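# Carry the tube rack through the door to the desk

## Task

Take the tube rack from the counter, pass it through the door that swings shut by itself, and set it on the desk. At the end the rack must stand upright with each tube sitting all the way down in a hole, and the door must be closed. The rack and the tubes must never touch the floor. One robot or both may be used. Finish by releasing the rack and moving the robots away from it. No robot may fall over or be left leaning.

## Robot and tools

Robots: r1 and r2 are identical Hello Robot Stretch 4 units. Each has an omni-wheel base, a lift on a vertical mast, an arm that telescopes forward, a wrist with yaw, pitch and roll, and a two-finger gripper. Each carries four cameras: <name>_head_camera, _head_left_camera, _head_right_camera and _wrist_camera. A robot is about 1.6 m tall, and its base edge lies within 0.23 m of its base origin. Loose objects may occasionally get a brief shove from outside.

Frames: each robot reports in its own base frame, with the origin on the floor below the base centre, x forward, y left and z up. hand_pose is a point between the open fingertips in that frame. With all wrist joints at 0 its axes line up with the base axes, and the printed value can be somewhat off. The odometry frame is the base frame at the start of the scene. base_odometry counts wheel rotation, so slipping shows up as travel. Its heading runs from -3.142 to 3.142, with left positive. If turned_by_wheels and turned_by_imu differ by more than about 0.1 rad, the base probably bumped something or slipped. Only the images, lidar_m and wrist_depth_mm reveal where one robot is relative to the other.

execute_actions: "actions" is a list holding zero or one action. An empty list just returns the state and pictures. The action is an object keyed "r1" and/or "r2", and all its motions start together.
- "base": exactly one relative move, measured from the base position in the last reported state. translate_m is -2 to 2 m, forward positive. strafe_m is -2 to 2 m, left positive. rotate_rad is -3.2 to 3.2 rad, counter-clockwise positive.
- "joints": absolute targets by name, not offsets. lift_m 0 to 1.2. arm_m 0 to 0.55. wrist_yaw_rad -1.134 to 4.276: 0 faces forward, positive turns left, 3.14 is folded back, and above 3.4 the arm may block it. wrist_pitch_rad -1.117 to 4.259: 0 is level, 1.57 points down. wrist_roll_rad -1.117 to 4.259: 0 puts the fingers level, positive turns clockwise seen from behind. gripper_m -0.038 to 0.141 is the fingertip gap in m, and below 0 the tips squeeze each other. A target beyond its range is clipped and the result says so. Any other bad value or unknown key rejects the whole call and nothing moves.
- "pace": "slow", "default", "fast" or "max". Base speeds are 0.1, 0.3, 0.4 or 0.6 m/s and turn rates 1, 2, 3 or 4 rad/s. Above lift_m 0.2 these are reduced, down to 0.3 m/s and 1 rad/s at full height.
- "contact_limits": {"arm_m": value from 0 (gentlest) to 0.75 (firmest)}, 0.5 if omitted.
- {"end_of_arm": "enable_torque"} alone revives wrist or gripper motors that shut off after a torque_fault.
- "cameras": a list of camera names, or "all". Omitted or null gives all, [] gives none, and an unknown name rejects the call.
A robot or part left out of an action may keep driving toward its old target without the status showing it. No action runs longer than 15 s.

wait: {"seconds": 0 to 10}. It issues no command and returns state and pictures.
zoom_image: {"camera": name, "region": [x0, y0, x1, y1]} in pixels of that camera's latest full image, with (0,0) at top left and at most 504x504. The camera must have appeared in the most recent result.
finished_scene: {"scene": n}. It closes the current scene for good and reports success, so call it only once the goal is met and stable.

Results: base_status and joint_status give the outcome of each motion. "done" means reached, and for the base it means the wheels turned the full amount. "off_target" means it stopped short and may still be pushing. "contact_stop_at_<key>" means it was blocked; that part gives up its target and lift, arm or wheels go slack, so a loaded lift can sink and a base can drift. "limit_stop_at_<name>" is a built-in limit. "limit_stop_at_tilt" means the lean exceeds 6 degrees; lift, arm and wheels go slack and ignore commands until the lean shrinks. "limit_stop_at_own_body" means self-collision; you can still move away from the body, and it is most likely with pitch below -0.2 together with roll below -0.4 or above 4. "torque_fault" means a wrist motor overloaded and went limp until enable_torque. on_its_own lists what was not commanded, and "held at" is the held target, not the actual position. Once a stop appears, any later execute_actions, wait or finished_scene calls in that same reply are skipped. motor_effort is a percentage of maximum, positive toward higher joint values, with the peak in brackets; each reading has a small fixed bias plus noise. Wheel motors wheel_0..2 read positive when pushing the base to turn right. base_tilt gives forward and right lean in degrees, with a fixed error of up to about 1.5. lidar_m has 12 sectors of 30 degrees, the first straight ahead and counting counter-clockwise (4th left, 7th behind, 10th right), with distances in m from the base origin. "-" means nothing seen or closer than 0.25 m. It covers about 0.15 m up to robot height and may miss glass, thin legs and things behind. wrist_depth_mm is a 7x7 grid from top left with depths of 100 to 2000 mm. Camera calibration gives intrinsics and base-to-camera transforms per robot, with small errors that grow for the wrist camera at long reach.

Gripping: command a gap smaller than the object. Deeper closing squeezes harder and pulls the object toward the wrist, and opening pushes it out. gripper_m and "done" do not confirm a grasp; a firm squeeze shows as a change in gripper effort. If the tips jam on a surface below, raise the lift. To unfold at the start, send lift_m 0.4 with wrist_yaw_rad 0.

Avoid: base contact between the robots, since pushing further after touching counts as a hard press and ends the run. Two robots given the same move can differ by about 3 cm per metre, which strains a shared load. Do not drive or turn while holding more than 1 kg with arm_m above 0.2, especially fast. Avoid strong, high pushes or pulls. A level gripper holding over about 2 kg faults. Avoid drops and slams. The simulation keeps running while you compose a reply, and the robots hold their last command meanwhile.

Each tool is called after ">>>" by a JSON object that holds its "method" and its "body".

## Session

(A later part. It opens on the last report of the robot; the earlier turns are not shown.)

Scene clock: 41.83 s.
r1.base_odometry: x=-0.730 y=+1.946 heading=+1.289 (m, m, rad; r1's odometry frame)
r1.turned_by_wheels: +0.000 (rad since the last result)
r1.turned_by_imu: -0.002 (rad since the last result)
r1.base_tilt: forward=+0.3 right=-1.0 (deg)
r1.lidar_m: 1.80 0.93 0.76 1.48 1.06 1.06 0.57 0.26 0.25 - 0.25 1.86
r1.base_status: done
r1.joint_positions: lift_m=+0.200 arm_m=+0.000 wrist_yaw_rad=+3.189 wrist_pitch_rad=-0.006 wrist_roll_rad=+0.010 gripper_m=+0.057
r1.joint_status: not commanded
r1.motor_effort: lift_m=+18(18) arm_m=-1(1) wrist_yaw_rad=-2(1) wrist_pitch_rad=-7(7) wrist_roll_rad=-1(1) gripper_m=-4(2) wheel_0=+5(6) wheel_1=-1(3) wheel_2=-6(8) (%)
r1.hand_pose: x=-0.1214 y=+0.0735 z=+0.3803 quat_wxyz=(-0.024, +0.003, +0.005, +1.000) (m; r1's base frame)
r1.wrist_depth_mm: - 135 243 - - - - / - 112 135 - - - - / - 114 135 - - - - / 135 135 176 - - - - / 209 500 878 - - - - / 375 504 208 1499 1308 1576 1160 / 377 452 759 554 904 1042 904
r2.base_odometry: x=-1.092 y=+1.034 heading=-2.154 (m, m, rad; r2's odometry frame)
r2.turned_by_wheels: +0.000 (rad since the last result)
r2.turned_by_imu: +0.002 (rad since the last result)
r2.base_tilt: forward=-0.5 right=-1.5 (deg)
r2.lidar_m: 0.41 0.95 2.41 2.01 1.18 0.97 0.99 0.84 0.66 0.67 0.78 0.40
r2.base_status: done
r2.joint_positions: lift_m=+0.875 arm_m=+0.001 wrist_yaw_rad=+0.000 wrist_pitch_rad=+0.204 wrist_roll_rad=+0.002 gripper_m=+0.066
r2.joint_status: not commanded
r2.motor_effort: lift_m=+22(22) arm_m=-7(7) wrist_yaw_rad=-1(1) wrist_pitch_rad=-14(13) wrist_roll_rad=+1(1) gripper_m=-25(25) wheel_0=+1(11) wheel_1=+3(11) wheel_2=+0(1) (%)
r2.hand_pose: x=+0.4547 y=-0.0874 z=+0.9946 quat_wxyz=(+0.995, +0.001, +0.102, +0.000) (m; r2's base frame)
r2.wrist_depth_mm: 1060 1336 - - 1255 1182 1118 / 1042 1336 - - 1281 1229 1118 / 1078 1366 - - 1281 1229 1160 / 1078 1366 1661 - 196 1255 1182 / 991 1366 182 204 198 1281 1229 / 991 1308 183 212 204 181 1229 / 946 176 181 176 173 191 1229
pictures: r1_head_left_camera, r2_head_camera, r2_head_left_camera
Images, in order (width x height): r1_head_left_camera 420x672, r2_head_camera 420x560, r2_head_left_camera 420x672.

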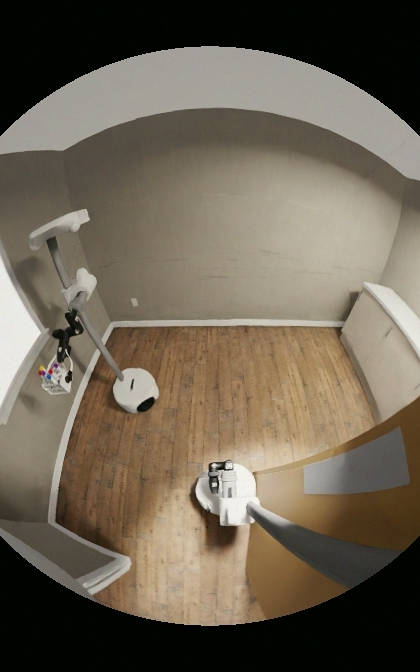

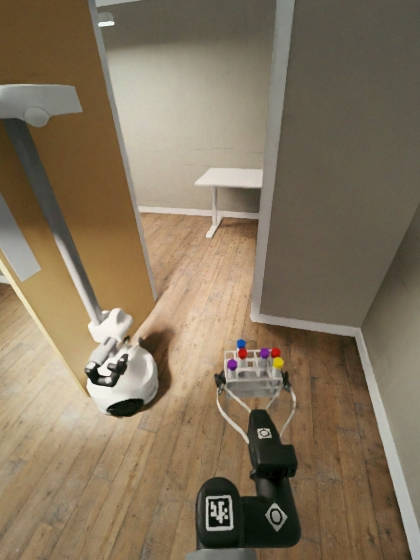

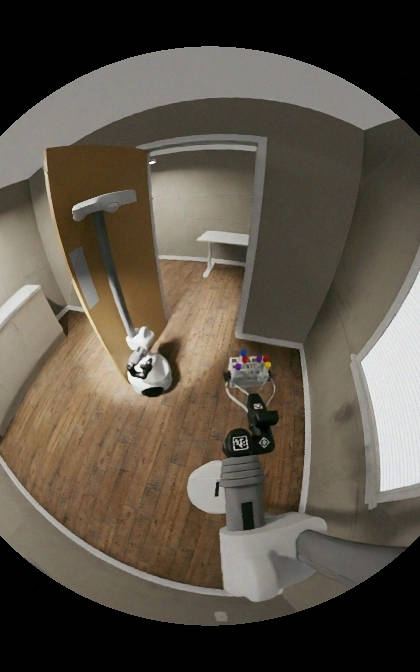

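>>> {"method": "execute_actions", "body": {"actions": [{"r2":{"base":{"translate_m":1.95},"joints":{"lift_m":0.78},"pace":"fast"}}], "cameras": []}}

>>> {"method": "execute_actions", "body": {"actions": [{"r2":{"base":{"rotate_rad":-0.4}},"r1":{"base":{"strafe_m":0.1}}}], "cameras": ["r2_head_camera","r2_head_left_camera"]}}

Scene clock: 50.20 s.
r1.base_odometry: x=-0.730 y=+1.946 heading=+1.289 (m, m, rad; r1's odometry frame)
r1.turned_by_wheels: +0.000 (rad since the last result)
r1.turned_by_imu: -0.003 (rad since the last result)
r1.base_tilt: forward=+0.3 right=-1.0 (deg)
r1.lidar_m: 1.79 1.89 1.53 1.47 1.08 0.89 0.60 0.27 0.25 - 0.25 1.87
r1.base_status: not commanded
r1.joint_positions: lift_m=+0.200 arm_m=+0.000 wrist_yaw_rad=+3.189 wrist_pitch_rad=-0.006 wrist_roll_rad=+0.010 gripper_m=+0.057
r1.joint_status: not commanded
r1.motor_effort: lift_m=+17(17) arm_m=-1(1) wrist_yaw_rad=-2(2) wrist_pitch_rad=-6(4) wrist_roll_rad=-2(1) gripper_m=-4(3) wheel_0=+5(5) wheel_1=-1(1) wheel_2=-5(5) (%)
r1.hand_pose: x=-0.1214 y=+0.0735 z=+0.3803 quat_wxyz=(-0.024, +0.003, +0.005, +1.000) (m; r1's base frame)
r1.wrist_depth_mm: - 135 243 - 1308 - - / - 112 135 - - - - / - 114 135 - - - - / 135 134 176 - - - - / 209 500 878 - - - - / 373 504 207 1397 931 1464 1160 / 377 452 750 554 904 1008 931
r2.base_odometry: x=-2.166 y=-0.593 heading=-2.154 (m, m, rad; r2's odometry frame)
r2.turned_by_wheels: +0.000 (rad since the last result)
r2.turned_by_imu: -0.001 (rad since the last result)
r2.base_tilt: forward=-0.6 right=-1.4 (deg)
r2.lidar_m: 0.37 2.17 2.49 0.51 0.52 0.88 2.45 0.49 0.41 1.22 1.23 0.44
r2.base_status: done
r2.joint_positions: lift_m=+0.780 arm_m=+0.001 wrist_yaw_rad=+0.000 wrist_pitch_rad=+0.204 wrist_roll_rad=+0.002 gripper_m=+0.066
r2.joint_status: all done
r2.motor_effort: lift_m=+16(20) arm_m=-7(7) wrist_yaw_rad=-1(2) wrist_pitch_rad=-13(13) wrist_roll_rad=+1(0) gripper_m=-28(24) wheel_0=+1(6) wheel_1=+2(7) wheel_2=+1(10) (%)
r2.hand_pose: x=+0.4547 y=-0.0874 z=+0.9002 quat_wxyz=(+0.995, +0.001, +0.102, +0.000) (m; r2's base frame)
r2.wrist_depth_mm: - 1921 1756 1576 1499 1430 1336 / - 1983 1808 1661 1537 1430 1397 / - 1983 1808 1708 1576 1464 1366 / - - 1808 1281 196 1464 1397 / - - 186 204 199 866 842 / - - 184 213 204 188 1464 / 1708 172 181 176 173 191 1464
pictures: none
No camera images: the call's "cameras" was empty. Leave "cameras" out to get every camera's image.

Scene clock: 51.67 s.
r1.base_odometry: x=-0.826 y=+1.974 heading=+1.289 (m, m, rad; r1's odometry frame)
r1.turned_by_wheels: +0.000 (rad since the last result)
r1.turned_by_imu: +0.000 (rad since the last result)
r1.base_tilt: forward=+0.2 right=-1.1 (deg)
r1.lidar_m: 1.80 1.89 1.45 1.39 1.09 0.87 0.86 0.28 0.25 - 1.78 1.88
r1.base_status: done
r1.joint_positions: lift_m=+0.200 arm_m=+0.000 wrist_yaw_rad=+3.189 wrist_pitch_rad=-0.006 wrist_roll_rad=+0.010 gripper_m=+0.057
r1.joint_status: not commanded
r1.motor_effort: lift_m=+17(17) arm_m=-1(1) wrist_yaw_rad=-2(2) wrist_pitch_rad=-7(6) wrist_roll_rad=+0(1) gripper_m=-3(4) wheel_0=+5(8) wheel_1=-3(8) wheel_2=-1(4) (%)
r1.hand_pose: x=-0.1214 y=+0.0735 z=+0.3803 quat_wxyz=(-0.024, +0.003, +0.005, +1.000) (m; r1's base frame)
r1.wrist_depth_mm: - 135 243 - 1281 - 866 / - 112 135 - - - 866 / - 114 135 - - - 866 / 135 135 175 - - - 866 / 210 597 - - - - 854 / 421 603 208 1025 946 1576 854 / 424 535 960 554 904 1025 842
r2.base_odometry: x=-2.166 y=-0.593 heading=-2.554 (m, m, rad; r2's odometry frame)
r2.turned_by_wheels: -0.400 (rad since the last result)
r2.turned_by_imu: -0.392 (rad since the last result)
r2.base_tilt: forward=-0.5 right=-1.3 (deg)
r2.lidar_m: 0.41 1.08 2.37 1.16 0.51 0.56 0.88 2.02 0.44 0.41 1.25 0.42
r2.base_status: done
r2.joint_positions: lift_m=+0.780 arm_m=+0.001 wrist_yaw_rad=+0.000 wrist_pitch_rad=+0.204 wrist_roll_rad=+0.002 gripper_m=+0.066
r2.joint_status: not commanded
r2.motor_effort: lift_m=+16(16) arm_m=-7(7) wrist_yaw_rad=-1(1) wrist_pitch_rad=-13(12) wrist_roll_rad=+1(1) gripper_m=-24(25) wheel_0=+2(6) wheel_1=+1(7) wheel_2=+1(7) (%)
r2.hand_pose: x=+0.4547 y=-0.0874 z=+0.9002 quat_wxyz=(+0.995, +0.001, +0.102, +0.000) (m; r2's base frame)
r2.wrist_depth_mm: 1499 1537 1537 1576 1576 1661 1397 / 1537 1537 1576 1618 1661 1708 1430 / 1537 1618 1618 1618 1708 1756 1430 / 1618 1661 1336 1255 195 1576 1366 / 1618 1060 198 204 198 1060 1336 / 1661 1661 184 212 204 187 1430 / 1661 172 181 176 174 191 1366
pictures: r2_head_camera, r2_head_left_camera
Images, in order (width x height): r2_head_camera 420x560, r2_head_left_camera 420x672.

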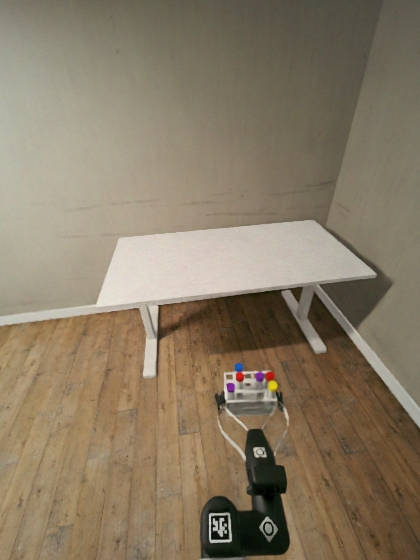

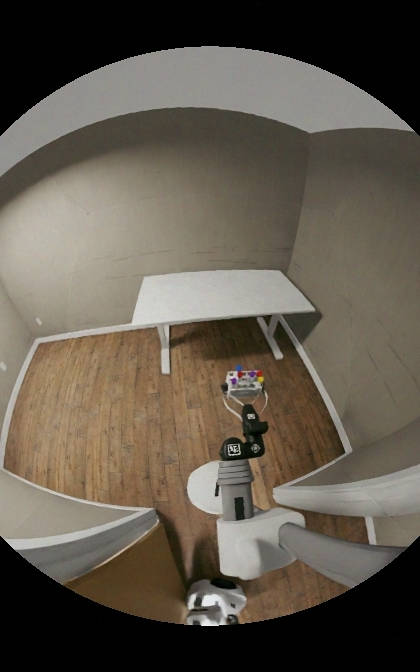

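>>> {"method": "execute_actions", "body": {"actions": [{"r2":{"base":{"translate_m":0.55},"joints":{"arm_m":0.3,"lift_m":0.72},"pace":"fast"},"r1":{"base":{"strafe_m":0.75}}}], "cameras": ["r2_head_camera","r2_wrist_camera"]}}

Scene clock: 56.10 s.
r1.base_odometry: x=-1.546 y=+2.183 heading=+1.289 (m, m, rad; r1's odometry frame)
r1.turned_by_wheels: +0.000 (rad since the last result)
r1.turned_by_imu: -0.001 (rad since the last result)
r1.base_tilt: forward=+0.2 right=-1.0 (deg)
r1.lidar_m: 1.82 0.90 0.65 0.64 0.71 0.77 0.74 0.47 0.90 2.42 2.53 1.90
r1.base_status: done
r1.joint_positions: lift_m=+0.200 arm_m=+0.000 wrist_yaw_rad=+3.189 wrist_pitch_rad=-0.006 wrist_roll_rad=+0.010 gripper_m=+0.057
r1.joint_status: not commanded
r1.motor_effort: lift_m=+17(17) arm_m=-1(1) wrist_yaw_rad=-2(1) wrist_pitch_rad=-5(6) wrist_roll_rad=-1(1) gripper_m=-4(3) wheel_0=+0(9) wheel_1=-1(9) wheel_2=-1(2) (%)
r1.hand_pose: x=-0.1214 y=+0.0735 z=+0.3803 quat_wxyz=(-0.024, +0.003, +0.005, +1.000) (m; r1's base frame)
r1.wrist_depth_mm: - 135 243 878 866 866 842 / - 112 135 878 866 854 854 / - 114 135 878 866 854 854 / 135 134 176 866 854 854 854 / 209 574 1464 866 866 842 842 / 603 569 207 866 854 842 842 / 597 569 854 504 842 831 820
r2.base_odometry: x=-2.624 y=-0.899 heading=-2.553 (m, m, rad; r2's odometry frame)
r2.turned_by_wheels: +0.000 (rad since the last result)
r2.turned_by_imu: +0.000 (rad since the last result)
r2.base_tilt: forward=-0.5 right=-1.5 (deg)
r2.lidar_m: 0.50 0.54 0.68 2.57 1.16 0.88 0.89 0.74 0.88 1.14 0.86 0.58
r2.base_status: done
r2.joint_positions: lift_m=+0.720 arm_m=+0.299 wrist_yaw_rad=+0.000 wrist_pitch_rad=+0.203 wrist_roll_rad=+0.002 gripper_m=+0.066
r2.joint_status: all done
r2.motor_effort: lift_m=+16(15) arm_m=+7(9) wrist_yaw_rad=-2(0) wrist_pitch_rad=-12(13) wrist_roll_rad=+0(1) gripper_m=-24(25) wheel_0=+0(7) wheel_1=+0(7) wheel_2=+2(11) (%)
r2.hand_pose: x=+0.7522 y=-0.0874 z=+0.8402 quat_wxyz=(+0.995, +0.001, +0.102, +0.000) (m; r2's base frame)
r2.wrist_depth_mm: 715 732 750 759 788 809 820 / 732 741 759 778 809 820 842 / 750 759 778 798 820 831 866 / 768 788 788 820 196 866 878 / 750 732 183 204 199 668 654 / 496 488 184 211 204 187 452 / 373 175 181 176 173 191 320
pictures: r2_head_camera, r2_wrist_camera
camera_calibration (this result's frames):
r2_wrist_camera: T_world_to_cam=[[0.0461624, -0.998899, -0.00841235, -0.103903], [-0.158774, 0.000977334, -0.987315, 1.01425], [0.986235, 0.0469124, -0.158554, -0.379315], [0, 0, 0, 1]] pos_world=[0.539926, -0.0869849, 0.940364]
Images, in order (width x height): r2_head_camera 420x560, r2_wrist_camera 616x392.

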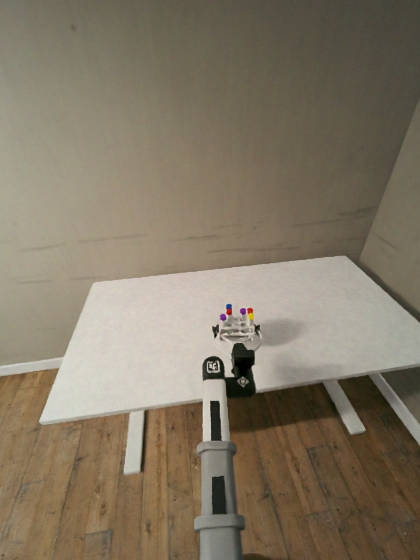

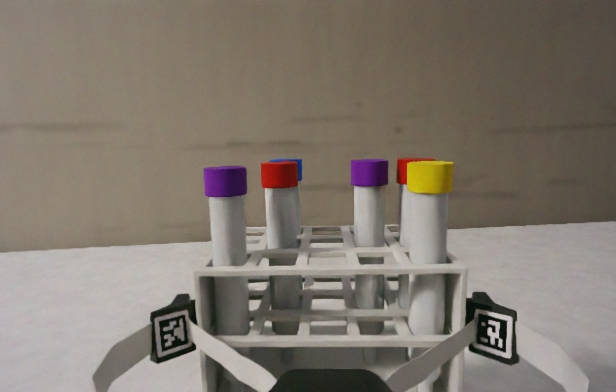

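>>> {"method": "execute_actions", "body": {"actions": [], "cameras": ["r2_wrist_camera", "r2_head_camera", "r1_wrist_camera"]}}

Scene clock: 57.33 s.
r1.base_odometry: x=-1.546 y=+2.183 heading=+1.289 (m, m, rad; r1's odometry frame)
r1.turned_by_wheels: +0.000 (rad since the last result)
r1.turned_by_imu: +0.000 (rad since the last result)
r1.base_tilt: forward=+0.3 right=-1.1 (deg)
r1.lidar_m: 1.81 0.91 0.66 0.64 0.70 0.77 0.63 0.62 1.05 2.42 2.54 1.90
r1.base_status: done
r1.joint_positions: lift_m=+0.200 arm_m=+0.000 wrist_yaw_rad=+3.189 wrist_pitch_rad=-0.006 wrist_roll_rad=+0.010 gripper_m=+0.057
r1.joint_status: not commanded
r1.motor_effort: lift_m=+17(17) arm_m=-1(1) wrist_yaw_rad=-1(1) wrist_pitch_rad=-8(6) wrist_roll_rad=-1(1) gripper_m=-4(3) wheel_0=+0(9) wheel_1=-1(9) wheel_2=-1(2) (%)
r1.hand_pose: x=-0.1214 y=+0.0735 z=+0.3803 quat_wxyz=(-0.024, +0.003, +0.005, +1.000) (m; r1's base frame)
r1.wrist_depth_mm: - 135 243 878 866 854 854 / - 112 135 878 854 854 854 / - 114 135 878 854 842 854 / 135 135 176 866 866 842 854 / 209 768 854 866 866 854 854 / 788 768 208 866 842 854 842 / 778 750 750 504 842 831 831
r2.base_odometry: x=-2.624 y=-0.899 heading=-2.553 (m, m, rad; r2's odometry frame)
r2.turned_by_wheels: +0.000 (rad since the last result)
r2.turned_by_imu: +0.000 (rad since the last result)
r2.base_tilt: forward=-0.5 right=-1.4 (deg)
r2.lidar_m: 0.52 0.53 0.67 2.56 1.11 0.86 0.83 0.75 0.88 1.15 0.88 0.58
r2.base_status: done
r2.joint_positions: lift_m=+0.720 arm_m=+0.299 wrist_yaw_rad=+0.000 wrist_pitch_rad=+0.203 wrist_roll_rad=+0.002 gripper_m=+0.066
r2.joint_status: all done
r2.motor_effort: lift_m=+16(15) arm_m=+7(9) wrist_yaw_rad=-2(0) wrist_pitch_rad=-12(13) wrist_roll_rad=+1(1) gripper_m=-24(25) wheel_0=+0(7) wheel_1=+0(7) wheel_2=+2(11) (%)
r2.hand_pose: x=+0.7522 y=-0.0874 z=+0.8402 quat_wxyz=(+0.995, +0.001, +0.102, +0.000) (m; r2's base frame)
r2.wrist_depth_mm: 715 732 741 768 778 798 820 / 732 750 768 788 798 831 842 / 750 759 788 798 820 854 866 / 768 788 788 809 195 866 891 / 750 723 197 204 198 661 661 / 500 484 184 212 204 187 459 / 373 175 181 175 174 191 319
pictures: r1_wrist_camera, r2_head_camera, r2_wrist_camera
camera_calibration (this result's frames):
r1_wrist_camera: T_world_to_cam=[[-0.0245354, 0.999656, 0.00929861, -0.0888762], [-0.019534, 0.00882024, -0.99977, 0.436196], [-0.999508, -0.0247114, 0.0193109, 0.0958673], [0, 0, 0, 1]] pos_world=[0.10216, 0.0873673, 0.435071]
r2_wrist_camera: T_world_to_cam=[[0.0461627, -0.998899, -0.00841231, -0.103903], [-0.158774, 0.000977237, -0.987314, 1.01425], [0.986235, 0.0469128, -0.158554, -0.379315], [0, 0, 0, 1]] pos_world=[0.539926, -0.0869848, 0.940364]
Images, in order (width x height): r1_wrist_camera 616x392, r2_head_camera 420x560, r2_wrist_camera 616x392.

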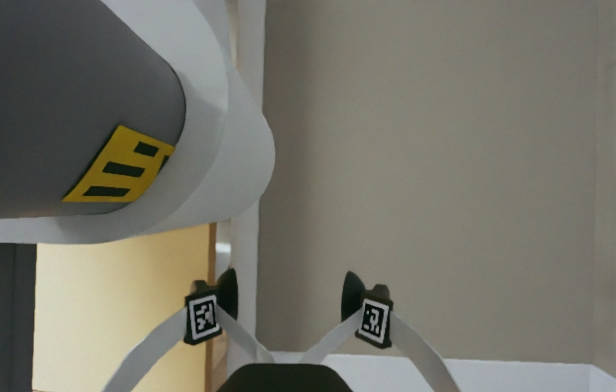

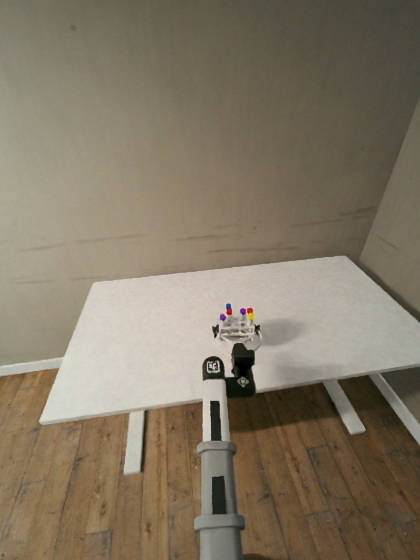

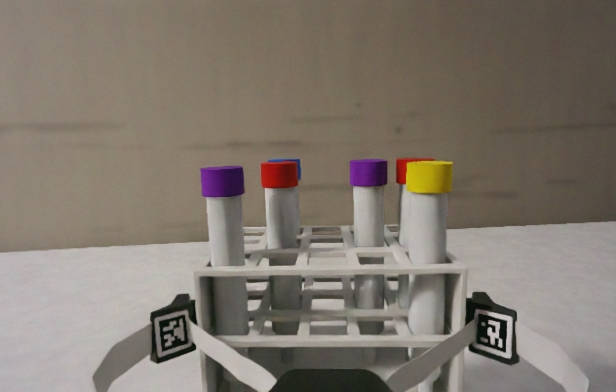

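>>> {"method": "execute_actions", "body": {"actions": [{"r2": {"joints": {"lift_m": 0.655}}, "r1": {"base": {"translate_m": 0.2}}}], "cameras": ["r2_wrist_camera", "r1_wrist_camera"]}}

Scene clock: 59.97 s.
r1.base_odometry: x=-1.490 y=+2.375 heading=+1.289 (m, m, rad; r1's odometry frame)
r1.turned_by_wheels: +0.000 (rad since the last result)
r1.turned_by_imu: +0.000 (rad since the last result)
r1.base_tilt: forward=+0.2 right=-1.1 (deg)
r1.lidar_m: 1.61 0.91 0.66 0.61 0.71 0.98 0.94 0.99 1.42 2.43 2.26 1.69
r1.base_status: done
r1.joint_positions: lift_m=+0.200 arm_m=+0.000 wrist_yaw_rad=+3.189 wrist_pitch_rad=-0.006 wrist_roll_rad=+0.010 gripper_m=+0.057
r1.joint_status: not commanded
r1.motor_effort: lift_m=+18(17) arm_m=-1(1) wrist_yaw_rad=-2(1) wrist_pitch_rad=-5(6) wrist_roll_rad=+0(1) gripper_m=-4(4) wheel_0=+1(5) wheel_1=+1(5) wheel_2=+1(9) (%)
r1.hand_pose: x=-0.1214 y=+0.0735 z=+0.3803 quat_wxyz=(-0.024, +0.003, +0.005, +1.000) (m; r1's base frame)
r1.wrist_depth_mm: - 135 243 1060 1042 1042 960 / - 112 135 1078 1060 1060 960 / - 114 135 1078 1078 1025 946 / 135 134 176 1060 1060 1060 931 / 209 1078 1078 1060 1042 1042 931 / 1078 1078 207 1060 1042 1042 917 / 842 866 946 554 904 1025 904
r2.base_odometry: x=-2.624 y=-0.899 heading=-2.553 (m, m, rad; r2's odometry frame)
r2.turned_by_wheels: +0.000 (rad since the last result)
r2.turned_by_imu: +0.000 (rad since the last result)
r2.base_tilt: forward=-0.5 right=-1.3 (deg)
r2.lidar_m: 0.50 0.51 0.68 2.56 1.15 0.82 0.76 0.76 0.86 1.14 0.87 0.55
r2.base_status: not commanded
r2.joint_positions: lift_m=+0.655 arm_m=+0.299 wrist_yaw_rad=+0.000 wrist_pitch_rad=+0.203 wrist_roll_rad=+0.002 gripper_m=+0.066
r2.joint_status: all done
r2.motor_effort: lift_m=+16(17) arm_m=+7(7) wrist_yaw_rad=-2(2) wrist_pitch_rad=-12(13) wrist_roll_rad=+1(1) gripper_m=-23(27) wheel_0=+0(1) wheel_1=+0(0) wheel_2=+2(2) (%)
r2.hand_pose: x=+0.7522 y=-0.0874 z=+0.7752 quat_wxyz=(+0.995, +0.001, +0.102, +0.000) (m; r2's base frame)
r2.wrist_depth_mm: 723 732 750 768 778 809 809 / 732 750 768 778 798 820 842 / 750 768 788 809 820 842 866 / 759 788 715 683 196 854 854 / 530 517 196 204 198 466 462 / 349 343 184 212 204 188 320 / 263 175 181 176 174 191 224
pictures: r1_wrist_camera, r2_wrist_camera
camera_calibration (this result's frames):
r1_wrist_camera: T_world_to_cam=[[-0.0245354, 0.999656, 0.00929848, -0.0888762], [-0.0195339, 0.00882011, -0.99977, 0.436196], [-0.999508, -0.0247114, 0.0193108, 0.0958674], [0, 0, 0, 1]] pos_world=[0.10216, 0.0873673, 0.435071]
r2_wrist_camera: T_world_to_cam=[[0.0461625, -0.998899, -0.00841252, -0.104449], [-0.158774, 0.00097749, -0.987315, 0.950111], [0.986235, 0.0469126, -0.158554, -0.389617], [0, 0, 0, 1]] pos_world=[0.539928, -0.0869849, 0.875404]
Images, in order (width x height): r1_wrist_camera 616x392, r2_wrist_camera 616x392.

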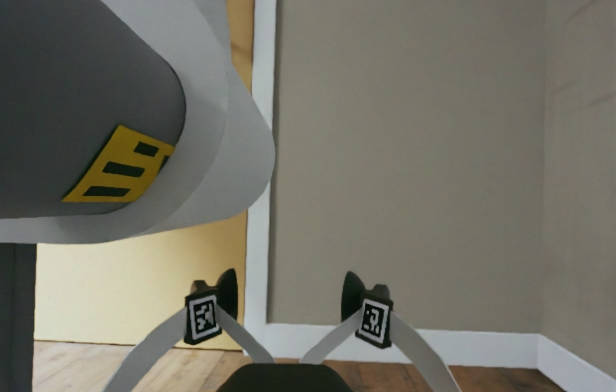

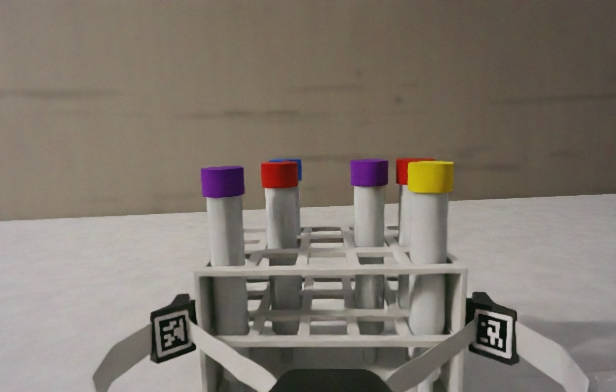

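>>> {"method": "execute_actions", "body": {"actions": [{"r2": {"joints": {"lift_m": 0.640}, "pace": "slow"}}], "cameras": ["r2_wrist_camera"]}}

Scene clock: 61.47 s.
r1.base_odometry: x=-1.490 y=+2.375 heading=+1.289 (m, m, rad; r1's odometry frame)
r1.turned_by_wheels: +0.000 (rad since the last result)
r1.turned_by_imu: +0.000 (rad since the last result)
r1.base_tilt: forward=+0.3 right=-1.1 (deg)
r1.lidar_m: 1.63 0.90 0.65 0.63 0.72 0.99 0.91 1.00 1.42 2.42 2.26 1.68
r1.base_status: not commanded
r1.joint_positions: lift_m=+0.200 arm_m=+0.000 wrist_yaw_rad=+3.189 wrist_pitch_rad=-0.006 wrist_roll_rad=+0.010 gripper_m=+0.057
r1.joint_status: not commanded
r1.motor_effort: lift_m=+17(18) arm_m=-1(1) wrist_yaw_rad=-2(1) wrist_pitch_rad=-5(6) wrist_roll_rad=-1(2) gripper_m=-3(3) wheel_0=+1(1) wheel_1=+1(1) wheel_2=+1(2) (%)
r1.hand_pose: x=-0.1214 y=+0.0735 z=+0.3803 quat_wxyz=(-0.024, +0.003, +0.005, +1.000) (m; r1's base frame)
r1.wrist_depth_mm: - 135 243 1060 1060 1042 976 / - 112 135 1078 1060 1042 946 / - 114 135 1078 1060 1042 946 / 135 135 176 1060 1060 1042 960 / 209 1060 1060 1060 1060 1042 931 / 1098 1078 208 1060 1042 1042 931 / 842 854 946 559 891 1008 891
r2.base_odometry: x=-2.624 y=-0.899 heading=-2.553 (m, m, rad; r2's odometry frame)
r2.turned_by_wheels: +0.000 (rad since the last result)
r2.turned_by_imu: +0.000 (rad since the last result)
r2.base_tilt: forward=-0.6 right=-1.4 (deg)
r2.lidar_m: 0.53 0.51 0.70 2.56 1.16 0.83 0.74 0.76 0.87 1.15 0.87 0.59
r2.base_status: not commanded
r2.joint_positions: lift_m=+0.640 arm_m=+0.299 wrist_yaw_rad=+0.000 wrist_pitch_rad=+0.203 wrist_roll_rad=+0.002 gripper_m=+0.066
r2.joint_status: all done
r2.motor_effort: lift_m=+15(16) arm_m=+7(7) wrist_yaw_rad=-3(2) wrist_pitch_rad=-12(11) wrist_roll_rad=+1(0) gripper_m=-25(25) wheel_0=+0(0) wheel_1=+0(0) wheel_2=+2(2) (%)
r2.hand_pose: x=+0.7522 y=-0.0874 z=+0.7602 quat_wxyz=(+0.995, +0.001, +0.102, +0.000) (m; r2's base frame)
r2.wrist_depth_mm: 715 732 750 768 778 798 809 / 741 750 759 778 798 820 842 / 750 768 788 788 820 842 866 / 759 778 647 621 196 759 759 / 480 462 185 204 200 424 421 / 317 312 184 212 204 187 290 / 237 176 181 176 173 191 203
pictures: r2_wrist_camera
camera_calibration (this result's frames):
r2_wrist_camera: T_world_to_cam=[[0.0461625, -0.998899, -0.0084123, -0.104575], [-0.158774, 0.000977255, -0.987314, 0.935329], [0.986235, 0.0469126, -0.158554, -0.391992], [0, 0, 0, 1]] pos_world=[0.539929, -0.0869848, 0.860433]
Images, in order (width x height): r2_wrist_camera 616x392.

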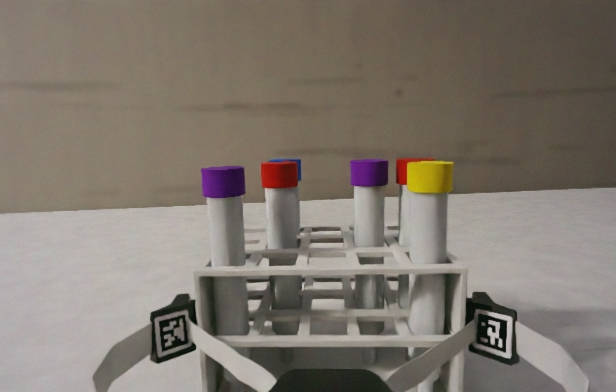

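>>> {"method": "execute_actions", "body": {"actions": [{"r2": {"joints": {"lift_m": 0.637}, "pace": "slow"}}], "cameras": []}}

>>> {"method": "execute_actions", "body": {"actions": [{"r2": {"joints": {"gripper_m": 0.141}}}], "cameras": ["r2_wrist_camera"]}}

Scene clock: 62.60 s.
r1.base_odometry: x=-1.490 y=+2.375 heading=+1.289 (m, m, rad; r1's odometry frame)
r1.turned_by_wheels: +0.000 (rad since the last result)
r1.turned_by_imu: +0.000 (rad since the last result)
r1.base_tilt: forward=+0.2 right=-1.1 (deg)
r1.lidar_m: 1.61 0.91 0.67 0.63 0.70 0.97 0.94 1.01 1.41 2.43 2.26 1.68
r1.base_status: not commanded
r1.joint_positions: lift_m=+0.200 arm_m=+0.000 wrist_yaw_rad=+3.189 wrist_pitch_rad=-0.006 wrist_roll_rad=+0.010 gripper_m=+0.057
r1.joint_status: not commanded
r1.motor_effort: lift_m=+17(17) arm_m=-1(1) wrist_yaw_rad=-2(1) wrist_pitch_rad=-7(4) wrist_roll_rad=+0(1) gripper_m=-5(3) wheel_0=+1(1) wheel_1=+1(0) wheel_2=+1(1) (%)
r1.hand_pose: x=-0.1214 y=+0.0735 z=+0.3803 quat_wxyz=(-0.024, +0.003, +0.005, +1.000) (m; r1's base frame)
r1.wrist_depth_mm: - 135 243 1078 1060 1042 946 / - 112 135 1060 1060 1042 946 / - 114 135 1060 1042 1042 960 / 135 134 176 1060 1042 1042 931 / 209 1078 1060 1060 1060 1042 931 / 1098 1078 207 1042 1042 1042 931 / 842 854 960 554 917 1008 917
r2.base_odometry: x=-2.624 y=-0.899 heading=-2.553 (m, m, rad; r2's odometry frame)
r2.turned_by_wheels: +0.000 (rad since the last result)
r2.turned_by_imu: +0.000 (rad since the last result)
r2.base_tilt: forward=-0.5 right=-1.4 (deg)
r2.lidar_m: 0.51 0.52 0.71 2.57 1.13 0.84 0.75 0.77 0.91 1.15 0.84 0.57
r2.base_status: not commanded
r2.joint_positions: lift_m=+0.637 arm_m=+0.299 wrist_yaw_rad=+0.000 wrist_pitch_rad=+0.203 wrist_roll_rad=+0.002 gripper_m=+0.066
r2.joint_status: all done
r2.motor_effort: lift_m=+15(16) arm_m=+7(7) wrist_yaw_rad=-2(3) wrist_pitch_rad=-10(13) wrist_roll_rad=+1(1) gripper_m=-25(24) wheel_0=+1(1) wheel_1=+0(0) wheel_2=+2(2) (%)
r2.hand_pose: x=+0.7522 y=-0.0874 z=+0.7572 quat_wxyz=(+0.995, +0.001, +0.102, +0.000) (m; r2's base frame)
r2.wrist_depth_mm: 723 732 741 759 778 798 820 / 732 750 759 778 809 831 842 / 750 759 788 798 820 842 854 / 768 768 634 603 195 750 741 / 469 459 186 204 191 415 410 / 310 306 184 212 204 188 285 / 232 175 182 176 173 191 200
pictures: none
No camera images: the call's "cameras" was empty. Leave "cameras" out to get every camera's image.

Scene clock: 64.40 s.
r1.base_odometry: x=-1.490 y=+2.375 heading=+1.289 (m, m, rad; r1's odometry frame)
r1.turned_by_wheels: +0.000 (rad since the last result)
r1.turned_by_imu: -0.001 (rad since the last result)
r1.base_tilt: forward=+0.3 right=-1.1 (deg)
r1.lidar_m: 1.61 0.91 0.65 0.62 0.70 0.98 0.93 1.00 1.40 2.42 2.27 1.68
r1.base_status: not commanded
r1.joint_positions: lift_m=+0.200 arm_m=+0.000 wrist_yaw_rad=+3.189 wrist_pitch_rad=-0.006 wrist_roll_rad=+0.010 gripper_m=+0.057
r1.joint_status: not commanded
r1.motor_effort: lift_m=+17(18) arm_m=-1(1) wrist_yaw_rad=-1(2) wrist_pitch_rad=-4(7) wrist_roll_rad=-1(1) gripper_m=-5(4) wheel_0=+1(1) wheel_1=+0(1) wheel_2=+1(1) (%)
r1.hand_pose: x=-0.1214 y=+0.0735 z=+0.3803 quat_wxyz=(-0.024, +0.003, +0.005, +1.000) (m; r1's base frame)
r1.wrist_depth_mm: - 135 243 1078 1060 1042 946 / - 112 135 1060 1060 1042 960 / - 114 135 1060 1060 1042 946 / 135 134 176 1060 1042 1042 946 / 210 1078 1078 1060 1042 1025 917 / 1078 1078 208 1042 1042 1042 946 / 842 866 960 559 891 1025 904
r2.base_odometry: x=-2.624 y=-0.899 heading=-2.553 (m, m, rad; r2's odometry frame)
r2.turned_by_wheels: +0.000 (rad since the last result)
r2.turned_by_imu: +0.000 (rad since the last result)
r2.base_tilt: forward=-0.5 right=-1.4 (deg)
r2.lidar_m: 0.51 0.52 0.70 2.58 1.16 0.81 0.75 0.74 0.89 1.14 0.86 0.57
r2.base_status: not commanded
r2.joint_positions: lift_m=+0.637 arm_m=+0.299 wrist_yaw_rad=+0.000 wrist_pitch_rad=+0.202 wrist_roll_rad=+0.002 gripper_m=+0.141
r2.joint_status: all done
r2.motor_effort: lift_m=+15(15) arm_m=+7(7) wrist_yaw_rad=-3(2) wrist_pitch_rad=-5(11) wrist_roll_rad=+1(1) gripper_m=-1(24) wheel_0=+1(0) wheel_1=+0(0) wheel_2=+2(2) (%)
r2.hand_pose: x=+0.7523 y=-0.0874 z=+0.7578 quat_wxyz=(+0.995, +0.001, +0.101, +0.000) (m; r2's base frame)
r2.wrist_depth_mm: 715 741 750 768 788 809 820 / 732 750 768 778 798 820 842 / 750 768 788 798 820 831 866 / 768 778 640 699 213 778 759 / 473 462 370 225 214 421 415 / 312 290 201 229 199 193 287 / 235 221 208 162 206 201 219
pictures: r2_wrist_camera
camera_calibration (this result's frames):
r2_wrist_camera: T_world_to_cam=[[0.046095, -0.998902, -0.00832865, -0.104637], [-0.156968, 0.000991057, -0.987603, 0.931768], [0.986527, 0.0468309, -0.15675, -0.394077], [0, 0, 0, 1]] pos_world=[0.539848, -0.0869907, 0.857574]
Images, in order (width x height): r2_wrist_camera 616x392.

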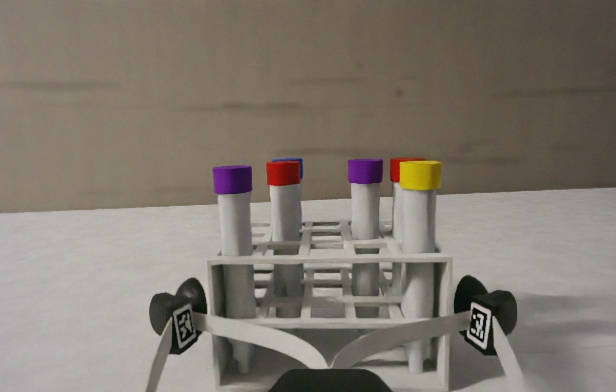

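>>> {"method": "execute_actions", "body": {"actions": [{"r2": {"joints": {"arm_m": 0.0, "lift_m": 0.648}, "base": {"translate_m": -0.15}}}], "cameras": ["r2_wrist_camera", "r2_head_camera", "r1_wrist_camera"]}}

Scene clock: 66.87 s.
r1.base_odometry: x=-1.490 y=+2.375 heading=+1.289 (m, m, rad; r1's odometry frame)
r1.turned_by_wheels: +0.000 (rad since the last result)
r1.turned_by_imu: -0.001 (rad since the last result)
r1.base_tilt: forward=+0.3 right=-1.0 (deg)
r1.lidar_m: 1.61 0.91 0.65 0.62 0.71 0.99 0.92 1.01 1.42 2.42 2.25 1.67
r1.base_status: not commanded
r1.joint_positions: lift_m=+0.200 arm_m=+0.000 wrist_yaw_rad=+3.189 wrist_pitch_rad=-0.006 wrist_roll_rad=+0.010 gripper_m=+0.057
r1.joint_status: not commanded
r1.motor_effort: lift_m=+18(17) arm_m=-1(1) wrist_yaw_rad=-1(1) wrist_pitch_rad=-7(7) wrist_roll_rad=-1(1) gripper_m=-3(4) wheel_0=+1(1) wheel_1=+1(1) wheel_2=+1(1) (%)
r1.hand_pose: x=-0.1214 y=+0.0735 z=+0.3803 quat_wxyz=(-0.024, +0.003, +0.005, +1.000) (m; r1's base frame)
r1.wrist_depth_mm: - 135 244 1060 1078 1042 976 / - 112 135 1060 1060 1042 946 / - 114 135 1078 1042 1042 946 / 135 135 176 1078 1042 1042 946 / 210 1078 1078 1060 1060 1042 931 / 1078 1078 208 1060 1042 1042 917 / 842 866 960 559 904 1008 917
r2.base_odometry: x=-2.499 y=-0.815 heading=-2.554 (m, m, rad; r2's odometry frame)
r2.turned_by_wheels: -0.001 (rad since the last result)
r2.turned_by_imu: -0.001 (rad since the last result)
r2.base_tilt: forward=-0.5 right=-1.4 (deg)
r2.lidar_m: 0.66 0.70 1.85 2.54 0.91 0.67 0.60 0.63 0.67 1.17 1.11 0.76
r2.base_status: done
r2.joint_positions: lift_m=+0.648 arm_m=+0.001 wrist_yaw_rad=+0.000 wrist_pitch_rad=+0.202 wrist_roll_rad=+0.002 gripper_m=+0.141
r2.joint_status: all done
r2.motor_effort: lift_m=+23(23) arm_m=-7(11) wrist_yaw_rad=-1(3) wrist_pitch_rad=-6(9) wrist_roll_rad=+1(0) gripper_m=-1(2) wheel_0=-2(6) wheel_1=-2(4) wheel_2=-2(7) (%)
r2.hand_pose: x=+0.4548 y=-0.0875 z=+0.7679 quat_wxyz=(+0.995, +0.001, +0.101, +0.000) (m; r2's base frame)
r2.wrist_depth_mm: 1138 1138 1182 1205 1229 1229 1255 / 1160 1182 1205 1229 1255 1281 1308 / 1182 1205 1229 1255 1281 1308 1336 / 1160 1008 960 683 891 854 831 / 512 504 492 525 512 564 554 / 831 1281 224 1336 1366 198 1008 / 1281 1308 1308 162 1366 1366 1025
pictures: r1_wrist_camera, r2_head_camera, r2_wrist_camera
camera_calibration (this result's frames):
r1_wrist_camera: T_world_to_cam=[[-0.0245357, 0.999656, 0.00929854, -0.0888761], [-0.0195341, 0.00882016, -0.99977, 0.436196], [-0.999508, -0.0247117, 0.019311, 0.0958673], [0, 0, 0, 1]] pos_world=[0.10216, 0.0873673, 0.435071]
r2_wrist_camera: T_world_to_cam=[[0.0457984, -0.998916, -0.00835799, -0.0907644], [-0.157601, 0.00103678, -0.987502, 0.895317], [0.98644, 0.0465432, -0.157383, -0.0984694], [0, 0, 0, 1]] pos_world=[0.242394, -0.0870112, 0.867872]
Images, in order (width x height): r1_wrist_camera 616x392, r2_head_camera 420x560, r2_wrist_camera 616x392.

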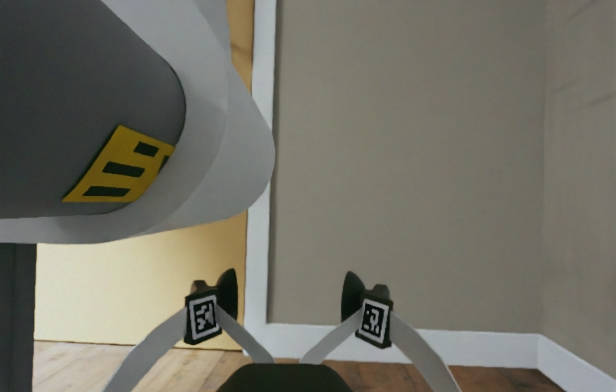

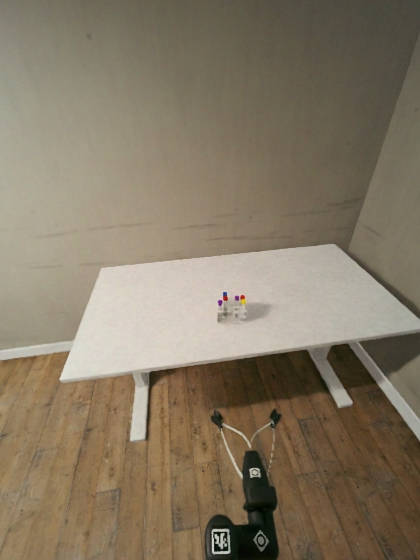

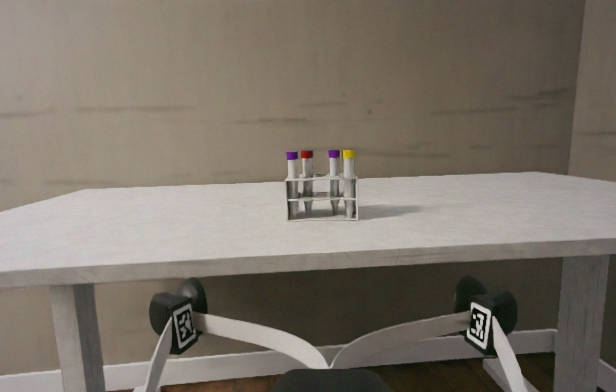

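>>> {"method": "zoom_image", "body": {"camera": "r2_wrist_camera", "region": [260, 130, 390, 230]}}

>>> {"method": "zoom_image", "body": {"camera": "r2_head_camera", "region": [200, 275, 270, 335]}}

Region (260, 130, 390, 230) of r2_wrist_camera's 616x392 image, scaled by 3.877; it fills the top 388 rows of this view, and the rest is white.

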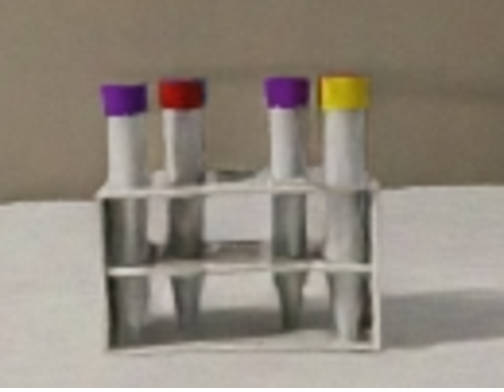

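Region (200, 275, 270, 335) of r2_head_camera's 420x560 image, scaled by 7.200, with more detail than that image has; it fills the top 432 rows of this view, and the rest is white.

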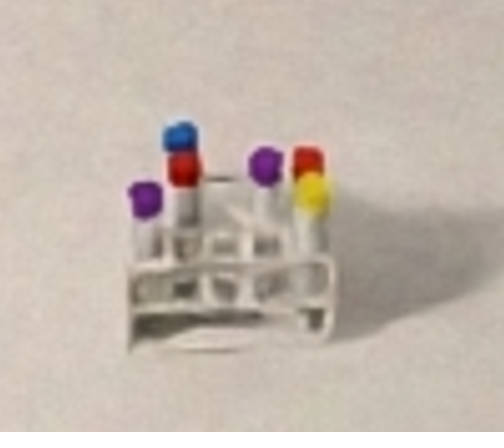

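>>> {"method": "finished_scene", "body": {"scene": 2}}

The scene is finished: the task was done.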